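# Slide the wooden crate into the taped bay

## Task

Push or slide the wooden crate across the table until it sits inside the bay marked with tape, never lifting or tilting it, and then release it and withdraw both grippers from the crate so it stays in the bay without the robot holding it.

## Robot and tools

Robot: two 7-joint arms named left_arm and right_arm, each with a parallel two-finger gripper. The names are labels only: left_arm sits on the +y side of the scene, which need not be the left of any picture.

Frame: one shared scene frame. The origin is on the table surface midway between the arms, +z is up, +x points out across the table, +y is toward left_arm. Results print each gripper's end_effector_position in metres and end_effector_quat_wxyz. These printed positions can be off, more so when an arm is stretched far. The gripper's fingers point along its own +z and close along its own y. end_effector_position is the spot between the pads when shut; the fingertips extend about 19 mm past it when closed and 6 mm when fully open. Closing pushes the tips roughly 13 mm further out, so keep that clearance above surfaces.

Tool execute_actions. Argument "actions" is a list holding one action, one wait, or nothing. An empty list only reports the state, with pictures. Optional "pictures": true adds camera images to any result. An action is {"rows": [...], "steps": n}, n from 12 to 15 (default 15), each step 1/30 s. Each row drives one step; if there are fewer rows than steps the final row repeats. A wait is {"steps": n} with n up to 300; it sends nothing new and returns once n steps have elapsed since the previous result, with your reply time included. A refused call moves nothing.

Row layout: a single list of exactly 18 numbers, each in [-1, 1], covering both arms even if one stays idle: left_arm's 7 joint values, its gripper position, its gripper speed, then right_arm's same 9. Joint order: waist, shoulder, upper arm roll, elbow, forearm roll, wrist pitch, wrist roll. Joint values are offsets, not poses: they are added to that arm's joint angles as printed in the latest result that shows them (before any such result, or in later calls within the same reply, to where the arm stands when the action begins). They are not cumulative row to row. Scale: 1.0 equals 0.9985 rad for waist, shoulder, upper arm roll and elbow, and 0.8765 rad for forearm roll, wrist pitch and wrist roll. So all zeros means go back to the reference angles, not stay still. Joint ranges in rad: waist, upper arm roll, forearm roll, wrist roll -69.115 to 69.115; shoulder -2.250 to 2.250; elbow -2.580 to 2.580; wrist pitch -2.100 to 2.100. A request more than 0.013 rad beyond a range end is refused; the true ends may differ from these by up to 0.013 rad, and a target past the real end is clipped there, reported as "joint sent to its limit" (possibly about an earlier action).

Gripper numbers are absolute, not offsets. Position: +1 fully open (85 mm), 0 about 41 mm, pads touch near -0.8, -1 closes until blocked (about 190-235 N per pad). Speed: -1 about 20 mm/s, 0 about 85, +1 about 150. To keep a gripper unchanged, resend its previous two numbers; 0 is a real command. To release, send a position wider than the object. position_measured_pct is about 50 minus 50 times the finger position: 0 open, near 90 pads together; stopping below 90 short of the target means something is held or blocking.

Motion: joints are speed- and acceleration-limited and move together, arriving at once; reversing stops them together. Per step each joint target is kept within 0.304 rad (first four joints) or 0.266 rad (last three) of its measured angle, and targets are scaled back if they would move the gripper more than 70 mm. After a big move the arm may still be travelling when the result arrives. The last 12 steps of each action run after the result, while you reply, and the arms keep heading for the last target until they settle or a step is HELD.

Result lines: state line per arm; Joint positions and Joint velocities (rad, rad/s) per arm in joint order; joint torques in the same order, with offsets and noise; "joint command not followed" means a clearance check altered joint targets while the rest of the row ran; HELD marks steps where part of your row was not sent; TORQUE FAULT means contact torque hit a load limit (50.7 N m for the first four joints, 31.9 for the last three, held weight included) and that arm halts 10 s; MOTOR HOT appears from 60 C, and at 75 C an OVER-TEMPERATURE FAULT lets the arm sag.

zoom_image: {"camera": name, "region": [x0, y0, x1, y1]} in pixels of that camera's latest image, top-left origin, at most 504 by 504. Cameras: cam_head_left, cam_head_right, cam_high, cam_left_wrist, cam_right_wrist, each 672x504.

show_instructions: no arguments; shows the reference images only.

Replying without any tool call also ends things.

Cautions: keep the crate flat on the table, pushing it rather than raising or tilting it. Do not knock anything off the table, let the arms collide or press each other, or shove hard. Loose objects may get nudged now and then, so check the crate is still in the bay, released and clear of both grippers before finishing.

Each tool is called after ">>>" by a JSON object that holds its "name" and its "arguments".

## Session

>>> {"name": "show_instructions", "arguments": {}}

>>> {"name": "execute_actions", "arguments": {"actions": []}}

Reference images for this scene: manual page 1, manual page 2, manual page 3, manual page 4.

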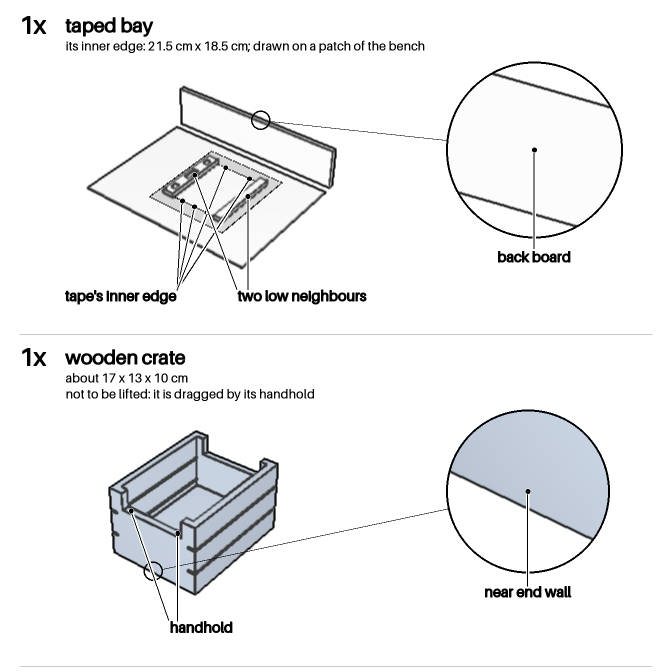

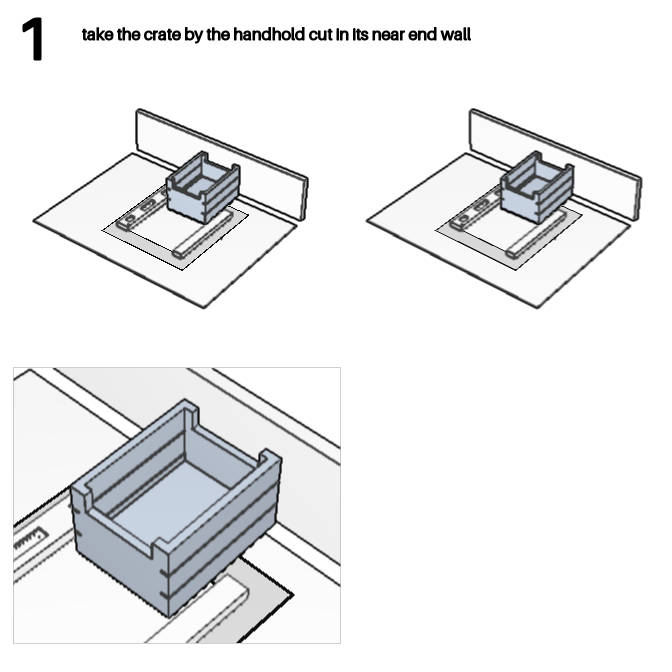

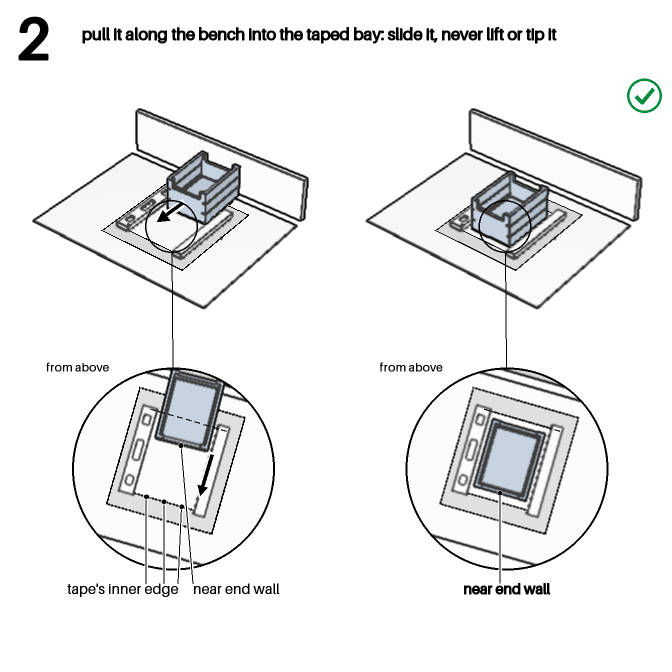

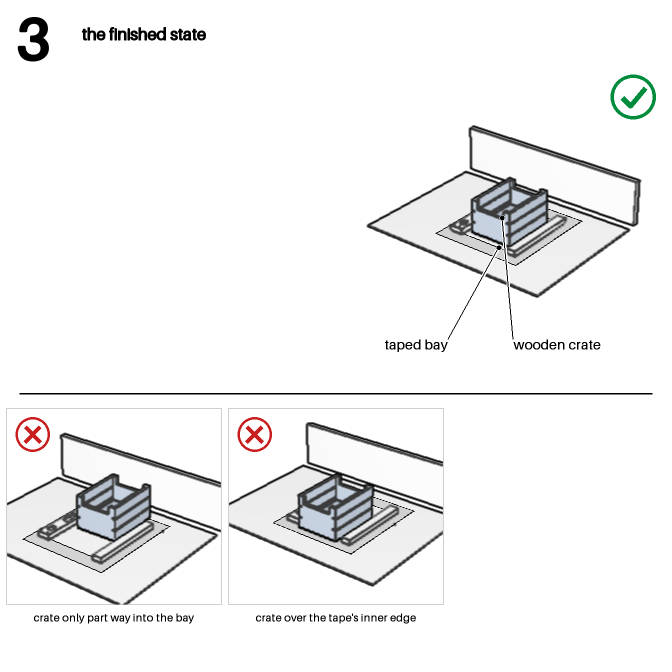

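Scene clock: 0.00 s of 4200.00 s.
left_arm: end_effector_position=(+0.5231, +0.3075, +0.3767) position_measured_pct=0.0 end_effector_quat_wxyz=(-0.017, +0.986, -0.161, +0.047) | right_arm: end_effector_position=(+0.4481, +0.1790, +0.2628) position_measured_pct=0.0 end_effector_quat_wxyz=(-0.470, +0.496, +0.717, +0.138)
Joint positions: left_arm=[ 0.435  0.433 -0.613  1.135  0.237  1.543  4.277] | right_arm=[-0.426  1.013  0.087  0.828 -1.043  1.666  0.06 ]
Joint velocities: left_arm=[ 0.     0.    -0.001  0.     0.     0.     0.   ] | right_arm=[-0. -0.  0. -0. -0. -0.  0.]
Joint torques (N m, as the joint torque sensors report them, + toward a larger angle): no reading

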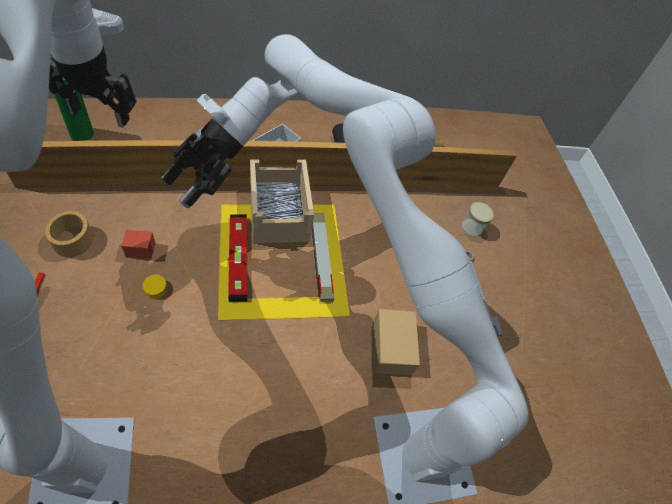

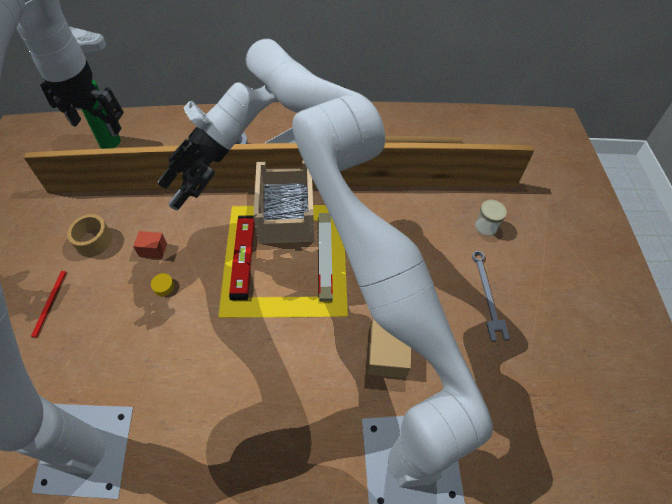

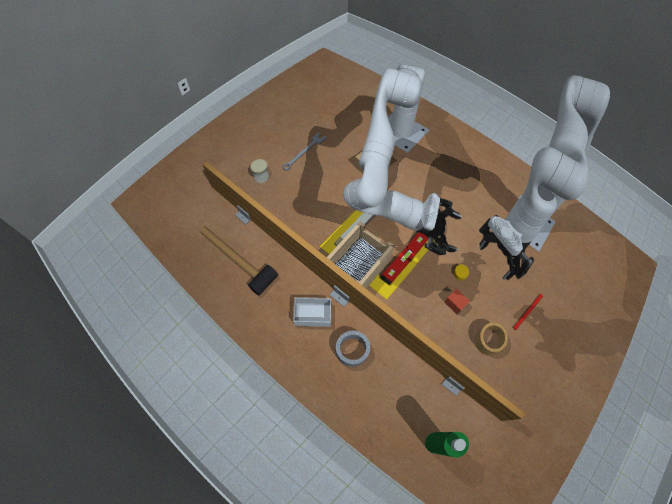

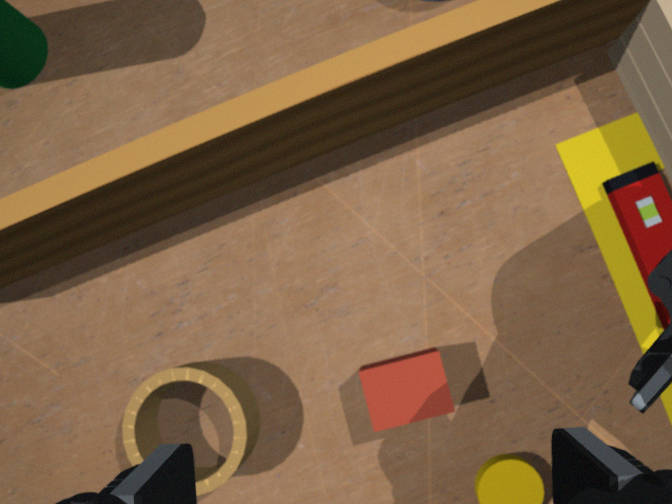

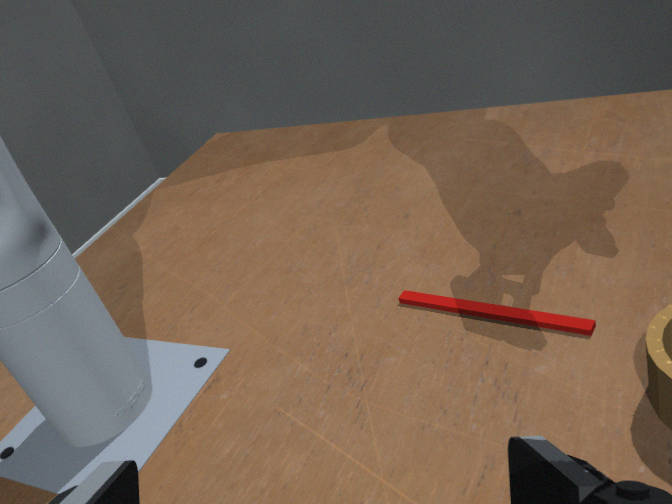

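>>> {"name": "execute_actions", "arguments": {"actions": [{"rows":[[0,0,0,0,0,0,0,1,0,-0.014,-0.26,-0.087,0.25,0.95,-0.4,0.98,-0.4,0]],"steps":15}]}}

>>> {"name": "execute_actions", "arguments": {"actions": [{"steps":30}]}}

Scene clock: 0.67 s of 4200.00 s.
left_arm: end_effector_position=(+0.5231, +0.3075, +0.3767) position_measured_pct=0.0 end_effector_quat_wxyz=(-0.017, +0.986, -0.161, +0.047) | right_arm: end_effector_position=(+0.4477, +0.1779, +0.2655) position_measured_pct=2.4 end_effector_quat_wxyz=(-0.460, +0.494, +0.724, +0.145)
Joint positions: left_arm=[ 0.435  0.433 -0.613  1.135  0.237  1.543  4.277] | right_arm=[-0.427  0.993  0.083  0.847 -1.026  1.648  0.076]
Joint velocities: left_arm=[ 0.001  0.002 -0.    -0.    -0.    -0.001 -0.   ] | right_arm=[-0.021 -0.445 -0.127  0.405  0.404 -0.409  0.404]
Joint torques (N m, as the joint torque sensors report them, + toward a larger angle): left_arm=[  0.2  -16.24  -2.37  -8.35  -0.42  -0.44   0.27] | right_arm=[ -0.65 -30.55  -1.55  -8.95  -2.59   1.3    0.14]
Steps of this call (steps 1 to 17: nothing new was sent; steps 18 to 20: the first 3 steps of this action). Readings (joint positions | what the end effector reports):
18: left_arm=[0.435 0.433 -0.613 1.135 0.237 1.543 4.277] | right_arm=[-0.426 1.012 0.087 0.829 -1.042 1.665 0.061] | left_arm position_measured_pct=0.0 | right_arm position_measured_pct=0.0
19: left_arm=[0.435 0.433 -0.613 1.135 0.237 1.543 4.277] | right_arm=[-0.427 1.005 0.086 0.836 -1.037 1.659 0.066] | left_arm position_measured_pct=0.0 | right_arm position_measured_pct=0.4
20: the state above

Scene clock: 1.67 s of 4200.00 s.
left_arm: end_effector_position=(+0.5231, +0.3075, +0.3767) position_measured_pct=0.0 end_effector_quat_wxyz=(-0.017, +0.986, -0.161, +0.047) | right_arm: end_effector_position=(+0.5141, +0.0235, +0.2056) position_measured_pct=69.8 end_effector_quat_wxyz=(-0.056, +0.116, +0.988, +0.084)
Joint positions: left_arm=[ 0.435  0.433 -0.613  1.135  0.237  1.543  4.277] | right_arm=[-0.44   0.754  0.001  1.078 -0.21   1.315  0.919]
Joint velocities: left_arm=[ 0.002 -0.001 -0.    -0.    -0.001  0.     0.   ] | right_arm=[-0.004 -0.002 -0.001  0.001  0.     0.     0.002]
Joint torques (N m, as the joint torque sensors report them, + toward a larger angle): left_arm=[ -0.08 -16.53  -2.68  -8.46  -0.49  -0.52   0.24] | right_arm=[  0.2  -23.17  -0.48  -8.22  -0.57  -0.03   0.2 ]
Kept back: nothing.
Steps of this call (steps 1 to 12: the last 12 steps of your previous action; steps 13 to 30: the robot went on to your last target). Readings (joint positions | what the end effector reports):
1: left_arm=[0.435 0.433 -0.613 1.135 0.237 1.543 4.277] | right_arm=[-0.428 0.976 0.077 0.863 -1.010 1.632 0.093] | left_arm position_measured_pct=0.0 | right_arm position_measured_pct=4.8
2: left_arm=[0.435 0.433 -0.613 1.135 0.237 1.543 4.277] | right_arm=[-0.429 0.952 0.070 0.884 -0.987 1.609 0.116] | left_arm position_measured_pct=0.0 | right_arm position_measured_pct=7.1
4: left_arm=[0.435 0.433 -0.613 1.135 0.237 1.543 4.277] | right_arm=[-0.433 0.895 0.050 0.938 -0.922 1.544 0.181] | left_arm position_measured_pct=0.0 | right_arm position_measured_pct=13.1
8: left_arm=[0.435 0.433 -0.613 1.135 0.237 1.543 4.277] | right_arm=[-0.438 0.818 0.020 1.015 -0.762 1.415 0.342] | left_arm position_measured_pct=0.0 | right_arm position_measured_pct=25.0
30: the state above

>>> {"name": "execute_actions", "arguments": {"actions": [{"rows":[[0,0,0,0,0,0,0,1,0,0,0.067,0,0.032,0.24,-0.12,0.25,-0.4,0]],"steps":15}]}}

>>> {"name": "execute_actions", "arguments": {"actions": [{"steps":18}], "pictures": true}}

Scene clock: 2.20 s of 4200.00 s.
left_arm: end_effector_position=(+0.5231, +0.3075, +0.3767) position_measured_pct=0.0 end_effector_quat_wxyz=(-0.017, +0.986, -0.161, +0.047) | right_arm: end_effector_position=(+0.5192, +0.0176, +0.1968) position_measured_pct=69.8 end_effector_quat_wxyz=(-0.047, +0.098, +0.991, +0.074)
Joint positions: left_arm=[ 0.435  0.433 -0.613  1.135  0.237  1.543  4.277] | right_arm=[-0.441  0.764 -0.     1.081 -0.182  1.3    0.95 ]
Joint velocities: left_arm=[-0.    -0.     0.001  0.     0.     0.     0.   ] | right_arm=[-0.012  0.245 -0.015  0.105  0.716 -0.365  0.758]
Joint torques (N m, as the joint torque sensors report them, + toward a larger angle): left_arm=[ -0.09 -16.45  -2.62  -8.38  -0.44  -0.54   0.36] | right_arm=[  2.24 -17.59   0.59  -6.38   0.55  -0.07   0.15]
Steps of this call (steps 1 to 13: the robot went on to your last target; steps 14 to 16: the first 3 steps of this action). Readings (joint positions | what the end effector reports):
14: left_arm=[0.435 0.433 -0.613 1.135 0.237 1.543 4.277] | right_arm=[-0.440 0.754 0.001 1.078 -0.209 1.314 0.920] | left_arm position_measured_pct=0.0 | right_arm position_measured_pct=69.8
15: left_arm=[0.435 0.433 -0.613 1.135 0.237 1.543 4.277] | right_arm=[-0.441 0.757 0.000 1.079 -0.200 1.310 0.930] | left_arm position_measured_pct=0.0 | right_arm position_measured_pct=69.8
16: the state above

Scene clock: 2.80 s of 4200.00 s.
left_arm: end_effector_position=(+0.5231, +0.3075, +0.3767) position_measured_pct=0.0 end_effector_quat_wxyz=(-0.017, +0.986, -0.161, +0.047) | right_arm: end_effector_position=(+0.5522, -0.0277, +0.1498) position_measured_pct=69.8 end_effector_quat_wxyz=(+0.001, -0.020, +1.000, +0.000)
Joint positions: left_arm=[ 0.435  0.433 -0.613  1.135  0.237  1.543  4.277] | right_arm=[-0.44   0.821  0.001  1.11   0.     1.21   1.138]
Joint velocities: left_arm=[-0.001  0.     0.001 -0.    -0.    -0.    -0.   ] | right_arm=[-0.001  0.     0.001 -0.     0.    -0.     0.   ]
Joint torques (N m, as the joint torque sensors report them, + toward a larger angle): left_arm=[  0.19 -16.25  -2.62  -8.37  -0.22  -0.38   0.15] | right_arm=[  0.25 -23.48   0.02  -7.93   0.19  -0.02   0.13]
Kept back: nothing.
Steps of this call (steps 1 to 12: the last 12 steps of your previous action; steps 13 to 18: the robot went on to your last target). Readings (joint positions | what the end effector reports):
1: left_arm=[0.435 0.433 -0.613 1.135 0.237 1.543 4.277] | right_arm=[-0.442 0.774 -0.001 1.086 -0.152 1.285 0.981] | left_arm position_measured_pct=0.0 | right_arm position_measured_pct=69.8
2: left_arm=[0.435 0.433 -0.613 1.135 0.237 1.543 4.277] | right_arm=[-0.442 0.786 -0.001 1.092 -0.115 1.267 1.019] | left_arm position_measured_pct=0.0 | right_arm position_measured_pct=69.8
4: left_arm=[0.435 0.433 -0.613 1.135 0.237 1.543 4.277] | right_arm=[-0.441 0.808 0.000 1.103 -0.042 1.231 1.093] | left_arm position_measured_pct=0.0 | right_arm position_measured_pct=69.8
8: left_arm=[0.435 0.433 -0.613 1.135 0.237 1.543 4.277] | right_arm=[-0.439 0.820 0.002 1.110 0.001 1.210 1.138] | left_arm position_measured_pct=0.0 | right_arm position_measured_pct=69.8
18: the state above

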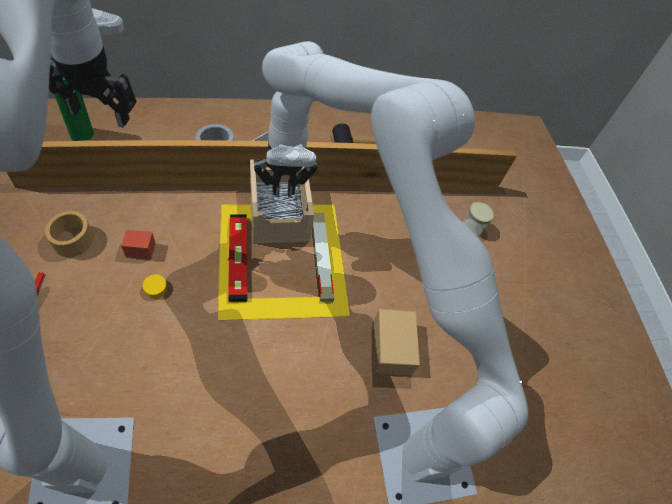

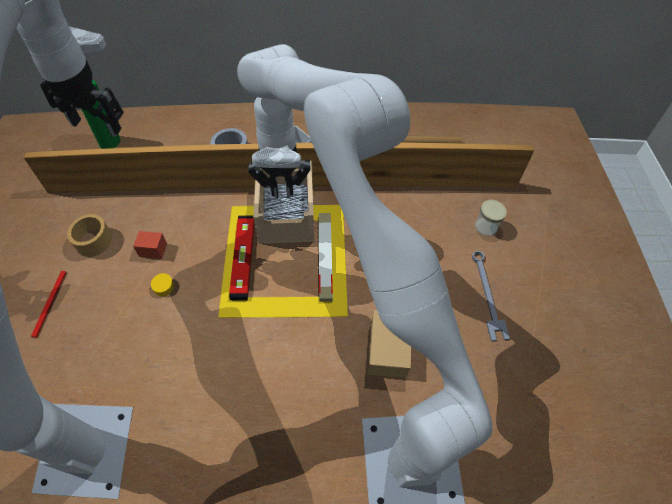

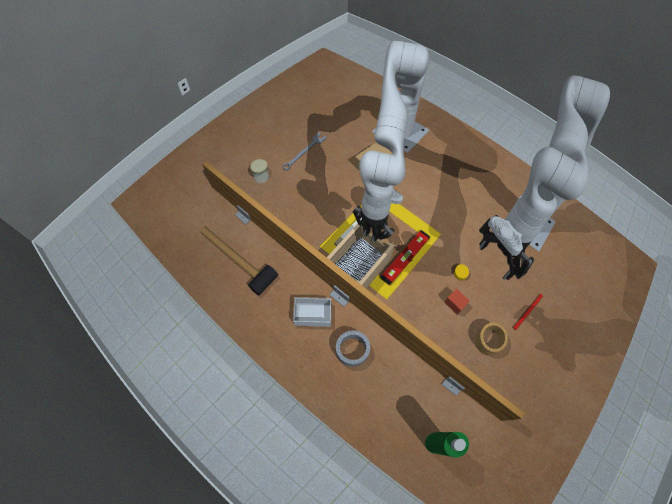

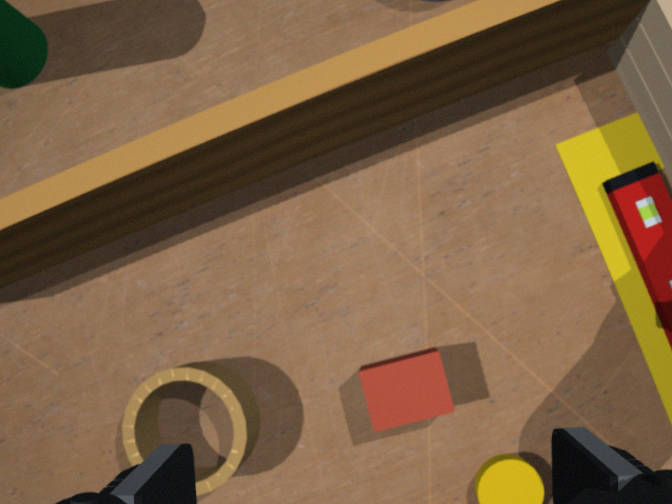

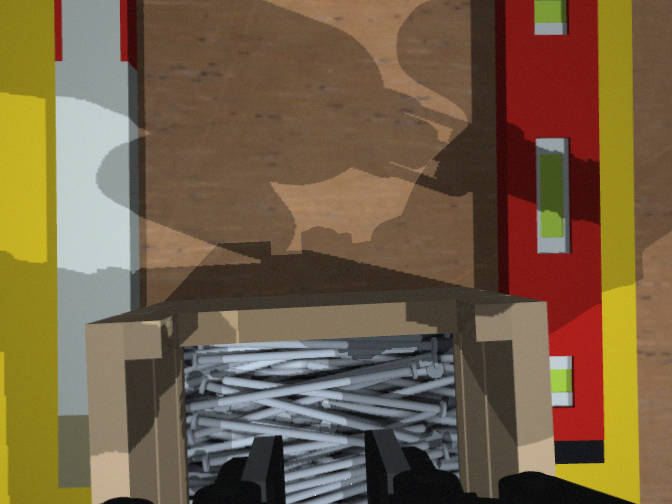

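>>> {"name": "execute_actions", "arguments": {"actions": [{"rows":[[0,0,0,0,0,0,0,1,0,0.005,0.083,0,0.086,0,-0.191,0,-0.4,0]],"steps":15}]}}

>>> {"name": "execute_actions", "arguments": {"actions": [{"steps":14}], "pictures": true}}

Scene clock: 3.37 s of 4200.00 s.
left_arm: end_effector_position=(+0.5231, +0.3075, +0.3767) position_measured_pct=0.0 end_effector_quat_wxyz=(-0.017, +0.986, -0.161, +0.047) | right_arm: end_effector_position=(+0.5533, -0.0278, +0.1353) position_measured_pct=69.8 end_effector_quat_wxyz=(+0.001, -0.019, +1.000, +0.000)
Joint positions: left_arm=[ 0.435  0.433 -0.613  1.135  0.237  1.543  4.277] | right_arm=[-0.439  0.837  0.     1.125  0.     1.178  1.138]
Joint velocities: left_arm=[ 0.001 -0.001  0.    -0.    -0.    -0.    -0.   ] | right_arm=[ 0.025  0.39   0.002  0.388 -0.    -0.765  0.002]
Joint torques (N m, as the joint torque sensors report them, + toward a larger angle): left_arm=[  0.11 -16.2   -2.36  -8.44  -0.36  -0.31   0.03] | right_arm=[  0.3  -14.17  -0.1   -3.98   0.11   0.08   0.11]
Steps of this call (steps 1 to 14: the robot went on to your last target; steps 15 to 17: the first 3 steps of this action). Readings (joint positions | what the end effector reports):
15: left_arm=[0.435 0.433 -0.613 1.135 0.237 1.543 4.277] | right_arm=[-0.440 0.822 0.001 1.110 0.000 1.208 1.138] | left_arm position_measured_pct=0.0 | right_arm position_measured_pct=69.8
16: left_arm=[0.435 0.433 -0.613 1.135 0.237 1.543 4.277] | right_arm=[-0.440 0.827 0.000 1.115 0.000 1.198 1.138] | left_arm position_measured_pct=0.0 | right_arm position_measured_pct=69.8
17: the state above

Scene clock: 3.83 s of 4200.00 s.
left_arm: end_effector_position=(+0.5231, +0.3075, +0.3767) position_measured_pct=0.0 end_effector_quat_wxyz=(-0.017, +0.986, -0.161, +0.047) | right_arm: end_effector_position=(+0.5531, -0.0306, +0.0755) position_measured_pct=69.8 end_effector_quat_wxyz=(+0.000, -0.017, +1.000, -0.000)
Joint positions: left_arm=[ 0.435  0.433 -0.613  1.135  0.237  1.543  4.277] | right_arm=[-0.435  0.903  0.001  1.195  0.     1.043  1.138]
Joint velocities: left_arm=[ 0.  0.  0. -0. -0. -0.  0.] | right_arm=[-0.     0.002 -0.    -0.002 -0.001 -0.    -0.001]
Joint torques (N m, as the joint torque sensors report them, + toward a larger angle): left_arm=[  0.07 -16.52  -2.71  -8.41  -0.12  -0.61   0.25] | right_arm=[  0.16 -24.41  -0.1   -7.35   0.1   -0.01   0.22]
Kept back: nothing.
Steps of this call (steps 1 to 12: the last 12 steps of your previous action; steps 13 to 14: the robot went on to your last target). Readings (joint positions | what the end effector reports):
1: left_arm=[0.435 0.433 -0.613 1.135 0.237 1.543 4.277] | right_arm=[-0.438 0.853 0.000 1.141 0.000 1.147 1.138] | left_arm position_measured_pct=0.0 | right_arm position_measured_pct=69.8
2: left_arm=[0.435 0.433 -0.613 1.135 0.237 1.543 4.277] | right_arm=[-0.437 0.871 0.000 1.160 0.000 1.110 1.138] | left_arm position_measured_pct=0.0 | right_arm position_measured_pct=69.8
4: left_arm=[0.435 0.433 -0.613 1.135 0.237 1.543 4.277] | right_arm=[-0.436 0.897 0.001 1.188 0.000 1.058 1.138] | left_arm position_measured_pct=0.0 | right_arm position_measured_pct=69.8
8: left_arm=[0.435 0.433 -0.613 1.135 0.237 1.543 4.277] | right_arm=[-0.435 0.903 0.001 1.195 0.000 1.043 1.138] | left_arm position_measured_pct=0.0 | right_arm position_measured_pct=69.8
14: the state above

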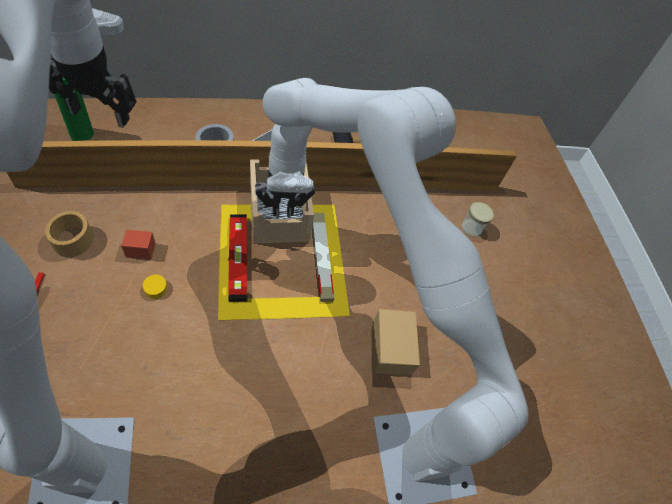

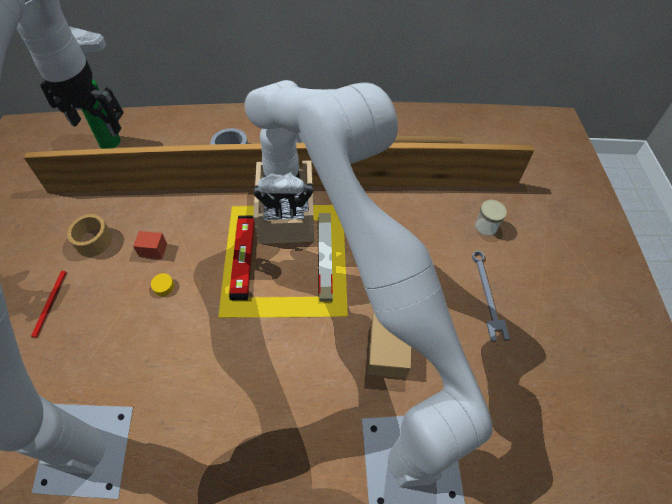

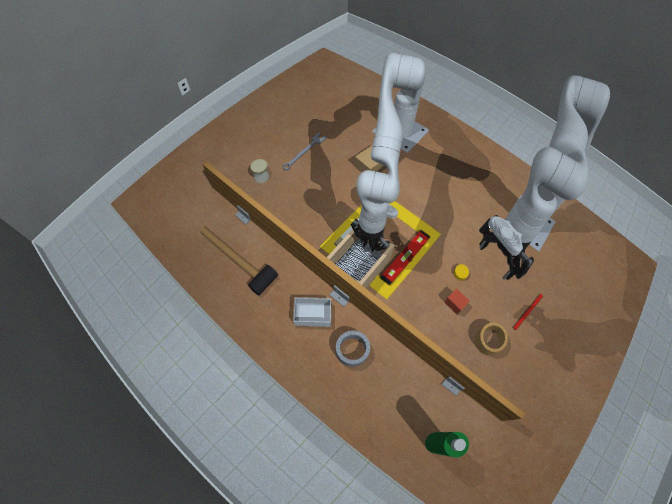

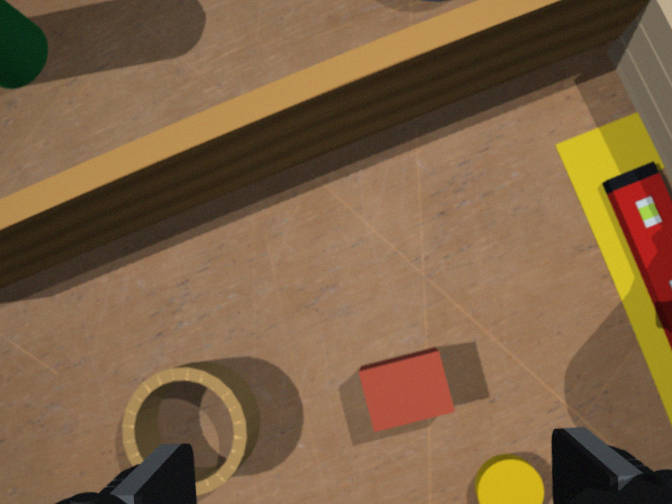

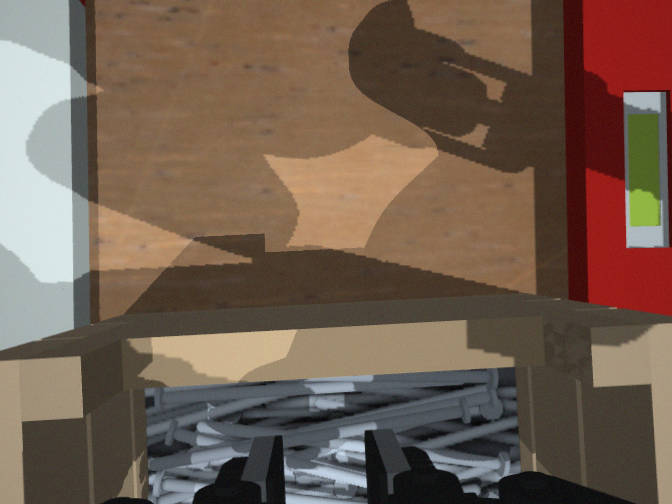

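>>> {"name": "execute_actions", "arguments": {"actions": [{"rows":[[0,0,0,0,0,0,0,1,0,-0.002,-0.004,0,0.010,0,-0.006,0,-0.4,0],[0,0,0,0,0,0,0,1,0,-0.004,-0.009,0,0.019,0,-0.012,0,-0.4,0],[0,0,0,0,0,0,0,1,0,-0.006,-0.013,0,0.029,0,-0.018,0,-0.4,0],[0,0,0,0,0,0,0,1,0,-0.008,-0.017,0,0.038,0,-0.024,0,-0.4,0],[0,0,0,0,0,0,0,1,0,-0.010,-0.022,0,0.048,0,-0.030,0,-0.4,0],[0,0,0,0,0,0,0,1,0,-0.011,-0.026,0,0.058,0,-0.036,-0.003,-0.4,0],[0,0,0,0,0,0,0,1,0,-0.013,-0.030,0,0.067,0,-0.042,-0.006,-0.4,0],[0,0,0,0,0,0,0,1,0,-0.015,-0.035,0,0.077,0,-0.048,-0.008,-0.4,0],[0,0,0,0,0,0,0,1,0,-0.017,-0.039,0,0.086,0,-0.054,-0.01,-0.4,0],[0,0,0,0,0,0,0,1,0,-0.019,-0.044,0,0.096,0,-0.060,-0.012,-0.4,0],[0,0,0,0,0,0,0,1,0,-0.023,-0.052,0,0.115,0,-0.072,-0.016,-0.4,0],[0,0,0,0,0,0,0,1,0,-0.027,-0.061,0,0.134,0,-0.084,-0.02,-0.4,0],[0,0,0,0,0,0,0,1,0,-0.030,-0.070,0,0.154,0,-0.096,-0.023,-0.4,0],[0,0,0,0,0,0,0,1,0,-0.034,-0.078,0,0.173,0,-0.108,-0.027,-0.4,0],[0,0,0,0,0,0,0,1,0,-0.038,-0.087,0,0.193,0,-0.121,-0.03,-0.4,0]],"steps":15}]}}

>>> {"name": "execute_actions", "arguments": {"actions": [{"steps":20}], "pictures": true}}

Scene clock: 5.57 s of 4200.00 s.
left_arm: end_effector_position=(+0.5231, +0.3075, +0.3767) position_measured_pct=0.0 end_effector_quat_wxyz=(-0.017, +0.986, -0.161, +0.047) | right_arm: end_effector_position=(+0.5500, -0.0304, +0.0762) position_measured_pct=69.8 end_effector_quat_wxyz=(+0.001, -0.019, +1.000, -0.000)
Joint positions: left_arm=[ 0.435  0.433 -0.613  1.135  0.237  1.543  4.277] | right_arm=[-0.438  0.896  0.001  1.209  0.     1.035  1.138]
Joint velocities: left_arm=[ 0.    -0.001 -0.    -0.    -0.002 -0.     0.   ] | right_arm=[-0.05  -0.116 -0.003  0.231 -0.002 -0.126  0.001]
Joint torques (N m, as the joint torque sensors report them, + toward a larger angle): left_arm=[  0.14 -16.1   -2.83  -8.37  -0.33  -0.18   0.19] | right_arm=[  0.13 -23.99   0.15  -7.09   0.17  -0.16   0.12]
Steps of this call (steps 1 to 30: the robot went on to your last target; steps 31 to 49: nothing new was sent; steps 50 to 52: the first 3 steps of this action). Readings (joint positions | what the end effector reports):
50: left_arm=[0.435 0.433 -0.613 1.135 0.237 1.543 4.277] | right_arm=[-0.435 0.903 0.001 1.197 0.000 1.042 1.138] | left_arm position_measured_pct=0.0 | right_arm position_measured_pct=69.8
51: left_arm=[0.435 0.433 -0.613 1.135 0.237 1.543 4.277] | right_arm=[-0.437 0.900 0.001 1.202 0.000 1.039 1.138] | left_arm position_measured_pct=0.0 | right_arm position_measured_pct=69.8
52: the state above

Scene clock: 6.23 s of 4200.00 s.
left_arm: end_effector_position=(+0.5231, +0.3075, +0.3767) position_measured_pct=0.0 end_effector_quat_wxyz=(-0.017, +0.986, -0.161, +0.047) | right_arm: end_effector_position=(+0.5089, -0.0308, +0.0758) position_measured_pct=69.8 end_effector_quat_wxyz=(+0.003, -0.022, +1.000, +0.000)
Joint positions: left_arm=[ 0.435  0.433 -0.613  1.135  0.237  1.543  4.277] | right_arm=[-0.472  0.817  0.002  1.386  0.001  0.934  1.112]
Joint velocities: left_arm=[-0.    -0.001 -0.    -0.    -0.001  0.     0.   ] | right_arm=[-0.005 -0.006  0.001  0.01   0.     0.003 -0.002]
Joint torques (N m, as the joint torque sensors report them, + toward a larger angle): left_arm=[  0.12 -16.1   -2.26  -8.25  -0.26  -0.36   0.33] | right_arm=[ -0.24 -22.54  -0.75  -5.49  -0.3    1.09   0.18]
Kept back: nothing.
Steps of this call (steps 1 to 12: the last 12 steps of your previous action; steps 13 to 20: the robot went on to your last target). Readings (joint positions | what the end effector reports):
1: left_arm=[0.435 0.433 -0.613 1.135 0.237 1.543 4.277] | right_arm=[-0.440 0.892 0.001 1.217 0.000 1.031 1.138] | left_arm position_measured_pct=0.0 | right_arm position_measured_pct=69.8
2: left_arm=[0.435 0.433 -0.613 1.135 0.237 1.543 4.277] | right_arm=[-0.442 0.889 0.001 1.226 0.000 1.026 1.138] | left_arm position_measured_pct=0.0 | right_arm position_measured_pct=69.8
4: left_arm=[0.435 0.433 -0.613 1.135 0.237 1.543 4.277] | right_arm=[-0.445 0.881 0.000 1.244 0.000 1.016 1.137] | left_arm position_measured_pct=0.0 | right_arm position_measured_pct=69.8
8: left_arm=[0.435 0.433 -0.613 1.135 0.237 1.543 4.277] | right_arm=[-0.452 0.863 0.001 1.282 0.001 0.993 1.129] | left_arm position_measured_pct=0.0 | right_arm position_measured_pct=69.8
20: the state above

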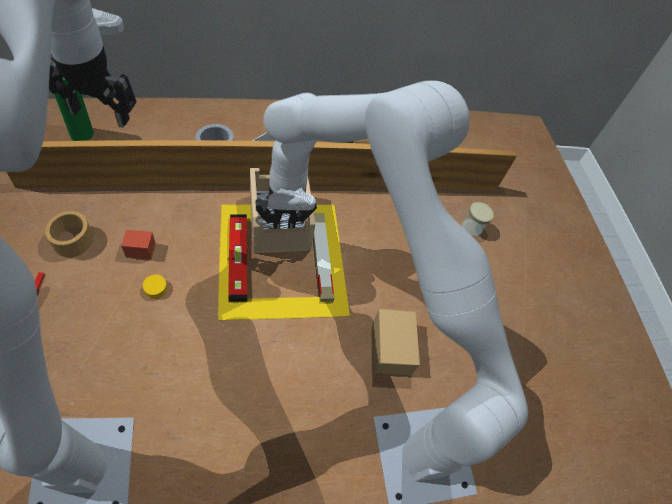

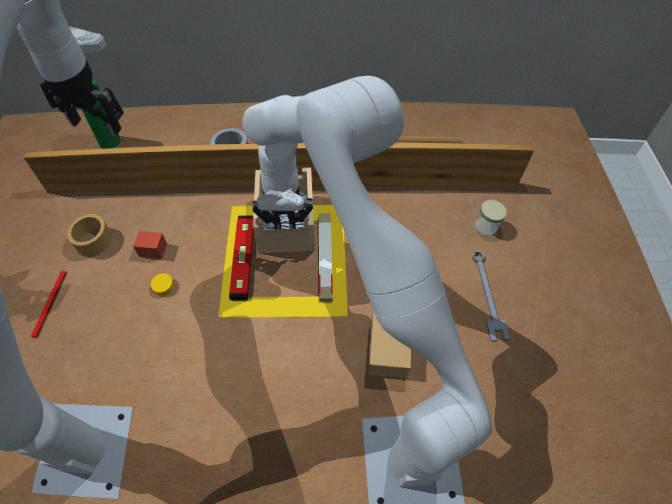

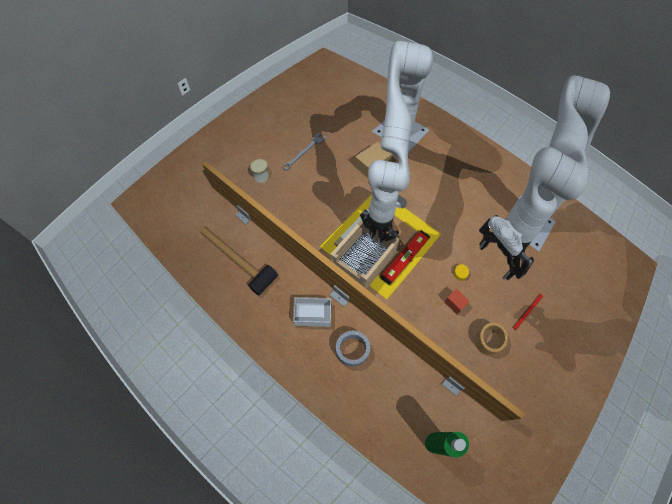

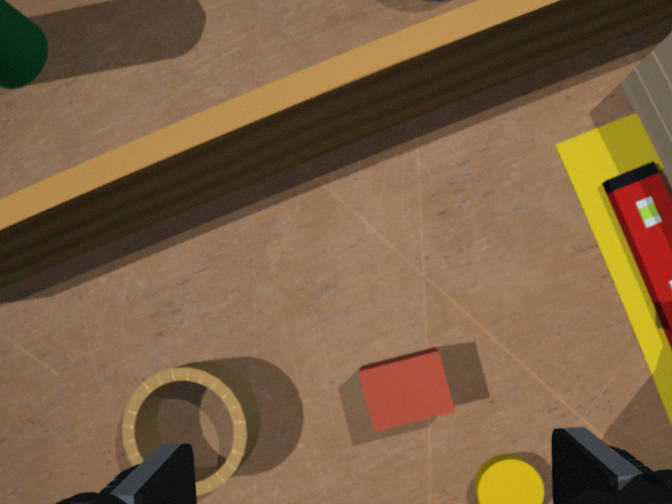

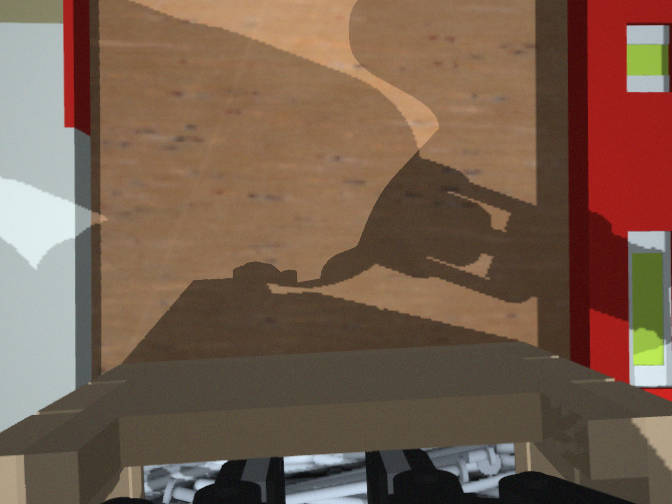

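>>> {"name": "execute_actions", "arguments": {"actions": [{"rows":[[0,0,0,0,0,0,0,1,0,-0.003,-0.005,0,0.011,0,-0.007,0,-0.4,0],[0,0,0,0,0,0,0,1,0,-0.005,-0.010,0,0.021,0,-0.013,0,-0.4,0],[0,0,0,0,0,0,0,1,0,-0.008,-0.015,0,0.032,0,-0.020,0,-0.4,0],[0,0,0,0,0,0,0,1,0,-0.011,-0.021,0,0.047,0,-0.029,0,-0.4,0],[0,0,0,0,0,0,0,1,0,-0.015,-0.029,0,0.064,0,-0.039,-0.003,-0.4,0],[0,0,0,0,0,0,0,1,0,-0.019,-0.036,0,0.078,0,-0.048,-0.006,-0.4,0],[0,0,0,0,0,0,0,1,0,-0.023,-0.043,0,0.093,0,-0.057,-0.01,-0.4,0],[0,0,0,0,0,0,0,1,0,-0.026,-0.049,0,0.108,0,-0.066,-0.014,-0.4,0],[0,0,0,0,0,0,0,1,0,-0.030,-0.056,0,0.123,0,-0.075,-0.018,-0.4,0],[0,0,0,0,0,0,0,1,0,-0.034,-0.063,0,0.138,0,-0.085,-0.022,-0.4,0],[0,0,0,0,0,0,0,1,0,-0.038,-0.070,0,0.153,0,-0.094,-0.026,-0.4,0],[0,0,0,0,0,0,0,1,0,-0.042,-0.077,0,0.167,0,-0.103,-0.03,-0.4,0],[0,0,0,0,0,0,0,1,0,-0.046,-0.083,0,0.182,0,-0.112,-0.034,-0.4,0],[0,0,0,0,0,0,0,1,0,-0.050,-0.090,0,0.197,0,-0.121,-0.038,-0.4,0],[0,0,0,0,0,0,0,1,0,-0.054,-0.097,0,0.212,0,-0.130,-0.042,-0.4,0]],"steps":15}]}}

>>> {"name": "execute_actions", "arguments": {"actions": [{"steps":20}], "pictures": true}}

Scene clock: 7.53 s of 4200.00 s.
left_arm: end_effector_position=(+0.5231, +0.3075, +0.3767) position_measured_pct=0.0 end_effector_quat_wxyz=(-0.017, +0.986, -0.161, +0.047) | right_arm: end_effector_position=(+0.5068, -0.0311, +0.0768) position_measured_pct=69.8 end_effector_quat_wxyz=(+0.005, -0.023, +1.000, +0.001)
Joint positions: left_arm=[ 0.435  0.433 -0.613  1.135  0.237  1.543  4.277] | right_arm=[-0.475  0.809  0.003  1.4    0.002  0.924  1.112]
Joint velocities: left_arm=[ 0.    -0.002 -0.001 -0.     0.     0.001 -0.   ] | right_arm=[-0.053 -0.12   0.015  0.231  0.009 -0.152 -0.002]
Joint torques (N m, as the joint torque sensors report them, + toward a larger angle): left_arm=[  0.04 -16.24  -2.67  -8.14  -0.34  -0.44   0.1 ] | right_arm=[ -1.85 -22.99  -1.63  -4.43  -0.4    1.44   0.21]
Steps of this call (steps 1 to 15: the robot went on to your last target; steps 16 to 36: nothing new was sent; steps 37 to 39: the first 3 steps of this action). Readings (joint positions | what the end effector reports):
37: left_arm=[0.435 0.433 -0.613 1.135 0.237 1.543 4.277] | right_arm=[-0.472 0.816 0.002 1.388 0.001 0.933 1.112] | left_arm position_measured_pct=0.0 | right_arm position_measured_pct=69.8
38: left_arm=[0.435 0.433 -0.613 1.135 0.237 1.543 4.277] | right_arm=[-0.473 0.813 0.002 1.393 0.002 0.929 1.112] | left_arm position_measured_pct=0.0 | right_arm position_measured_pct=69.8
39: the state above

Scene clock: 8.20 s of 4200.00 s.
left_arm: end_effector_position=(+0.5231, +0.3075, +0.3767) position_measured_pct=0.0 end_effector_quat_wxyz=(-0.017, +0.986, -0.161, +0.047) | right_arm: end_effector_position=(+0.4526, -0.0320, +0.0765) position_measured_pct=69.8 end_effector_quat_wxyz=(+0.004, -0.030, +1.000, +0.001)
Joint positions: left_arm=[ 0.435  0.433 -0.613  1.135  0.237  1.543  4.277] | right_arm=[-0.524  0.721  0.003  1.595  0.002  0.817  1.075]
Joint velocities: left_arm=[-0.001 -0.002  0.    -0.    -0.    -0.    -0.   ] | right_arm=[-0.004 -0.004  0.002  0.003  0.001 -0.003 -0.001]
Joint torques (N m, as the joint torque sensors report them, + toward a larger angle): left_arm=[  0.33 -16.12  -2.67  -8.57  -0.45  -0.71   0.23] | right_arm=[ -0.61 -20.82  -1.1   -4.55  -0.39   1.41   0.2 ]
Kept back: nothing.
Steps of this call (steps 1 to 12: the last 12 steps of your previous action; steps 13 to 20: the robot went on to your last target). Readings (joint positions | what the end effector reports):
1: left_arm=[0.435 0.433 -0.613 1.135 0.237 1.543 4.277] | right_arm=[-0.477 0.805 0.003 1.408 0.002 0.918 1.112] | left_arm position_measured_pct=0.0 | right_arm position_measured_pct=69.8
2: left_arm=[0.435 0.433 -0.613 1.135 0.237 1.543 4.277] | right_arm=[-0.479 0.800 0.004 1.419 0.002 0.912 1.112] | left_arm position_measured_pct=0.0 | right_arm position_measured_pct=69.8
4: left_arm=[0.435 0.433 -0.613 1.135 0.237 1.543 4.277] | right_arm=[-0.485 0.788 0.004 1.444 0.002 0.899 1.110] | left_arm position_measured_pct=0.0 | right_arm position_measured_pct=69.8
8: left_arm=[0.435 0.433 -0.613 1.135 0.237 1.543 4.277] | right_arm=[-0.499 0.763 0.003 1.501 0.002 0.869 1.097] | left_arm position_measured_pct=0.0 | right_arm position_measured_pct=69.8
20: the state above

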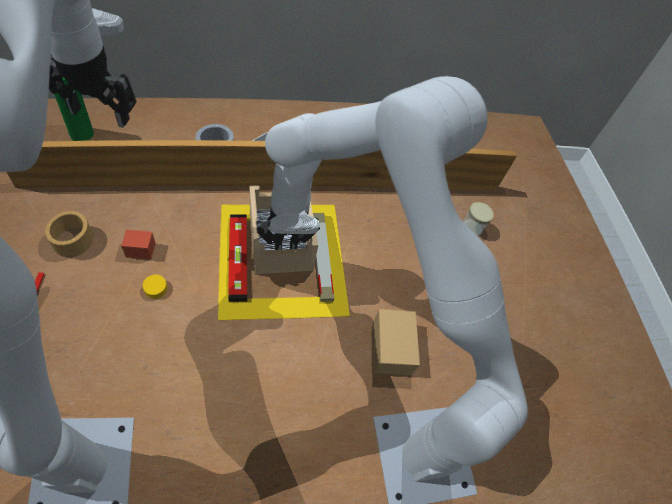

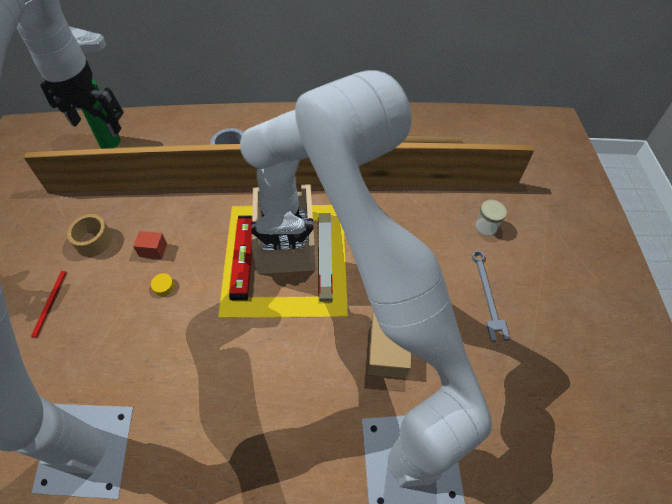

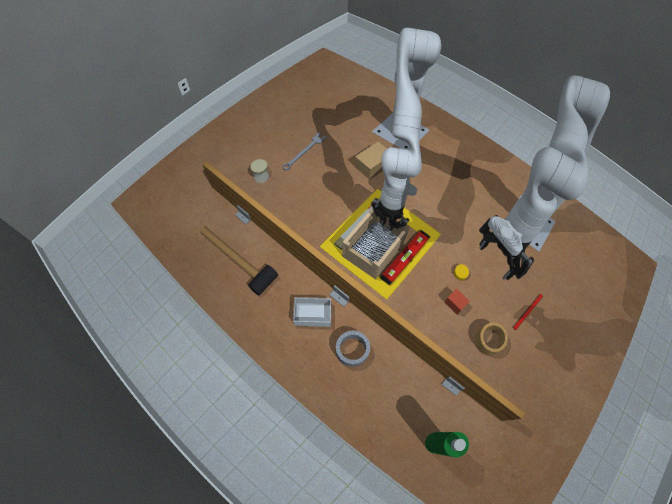

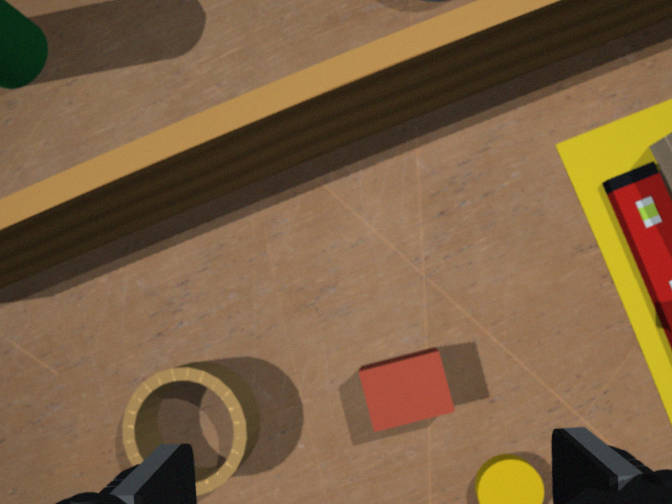

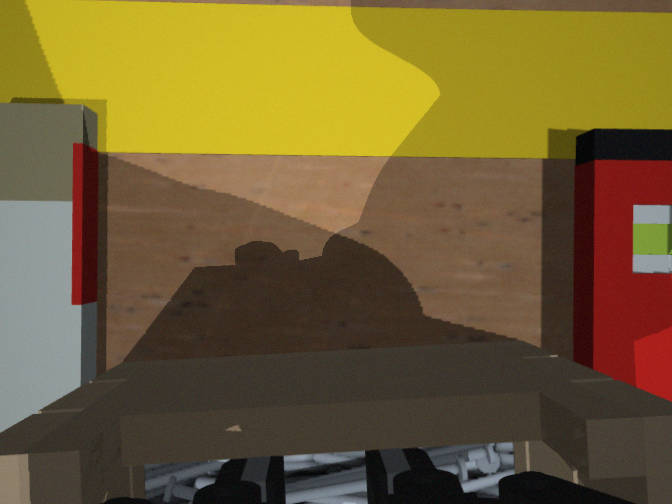

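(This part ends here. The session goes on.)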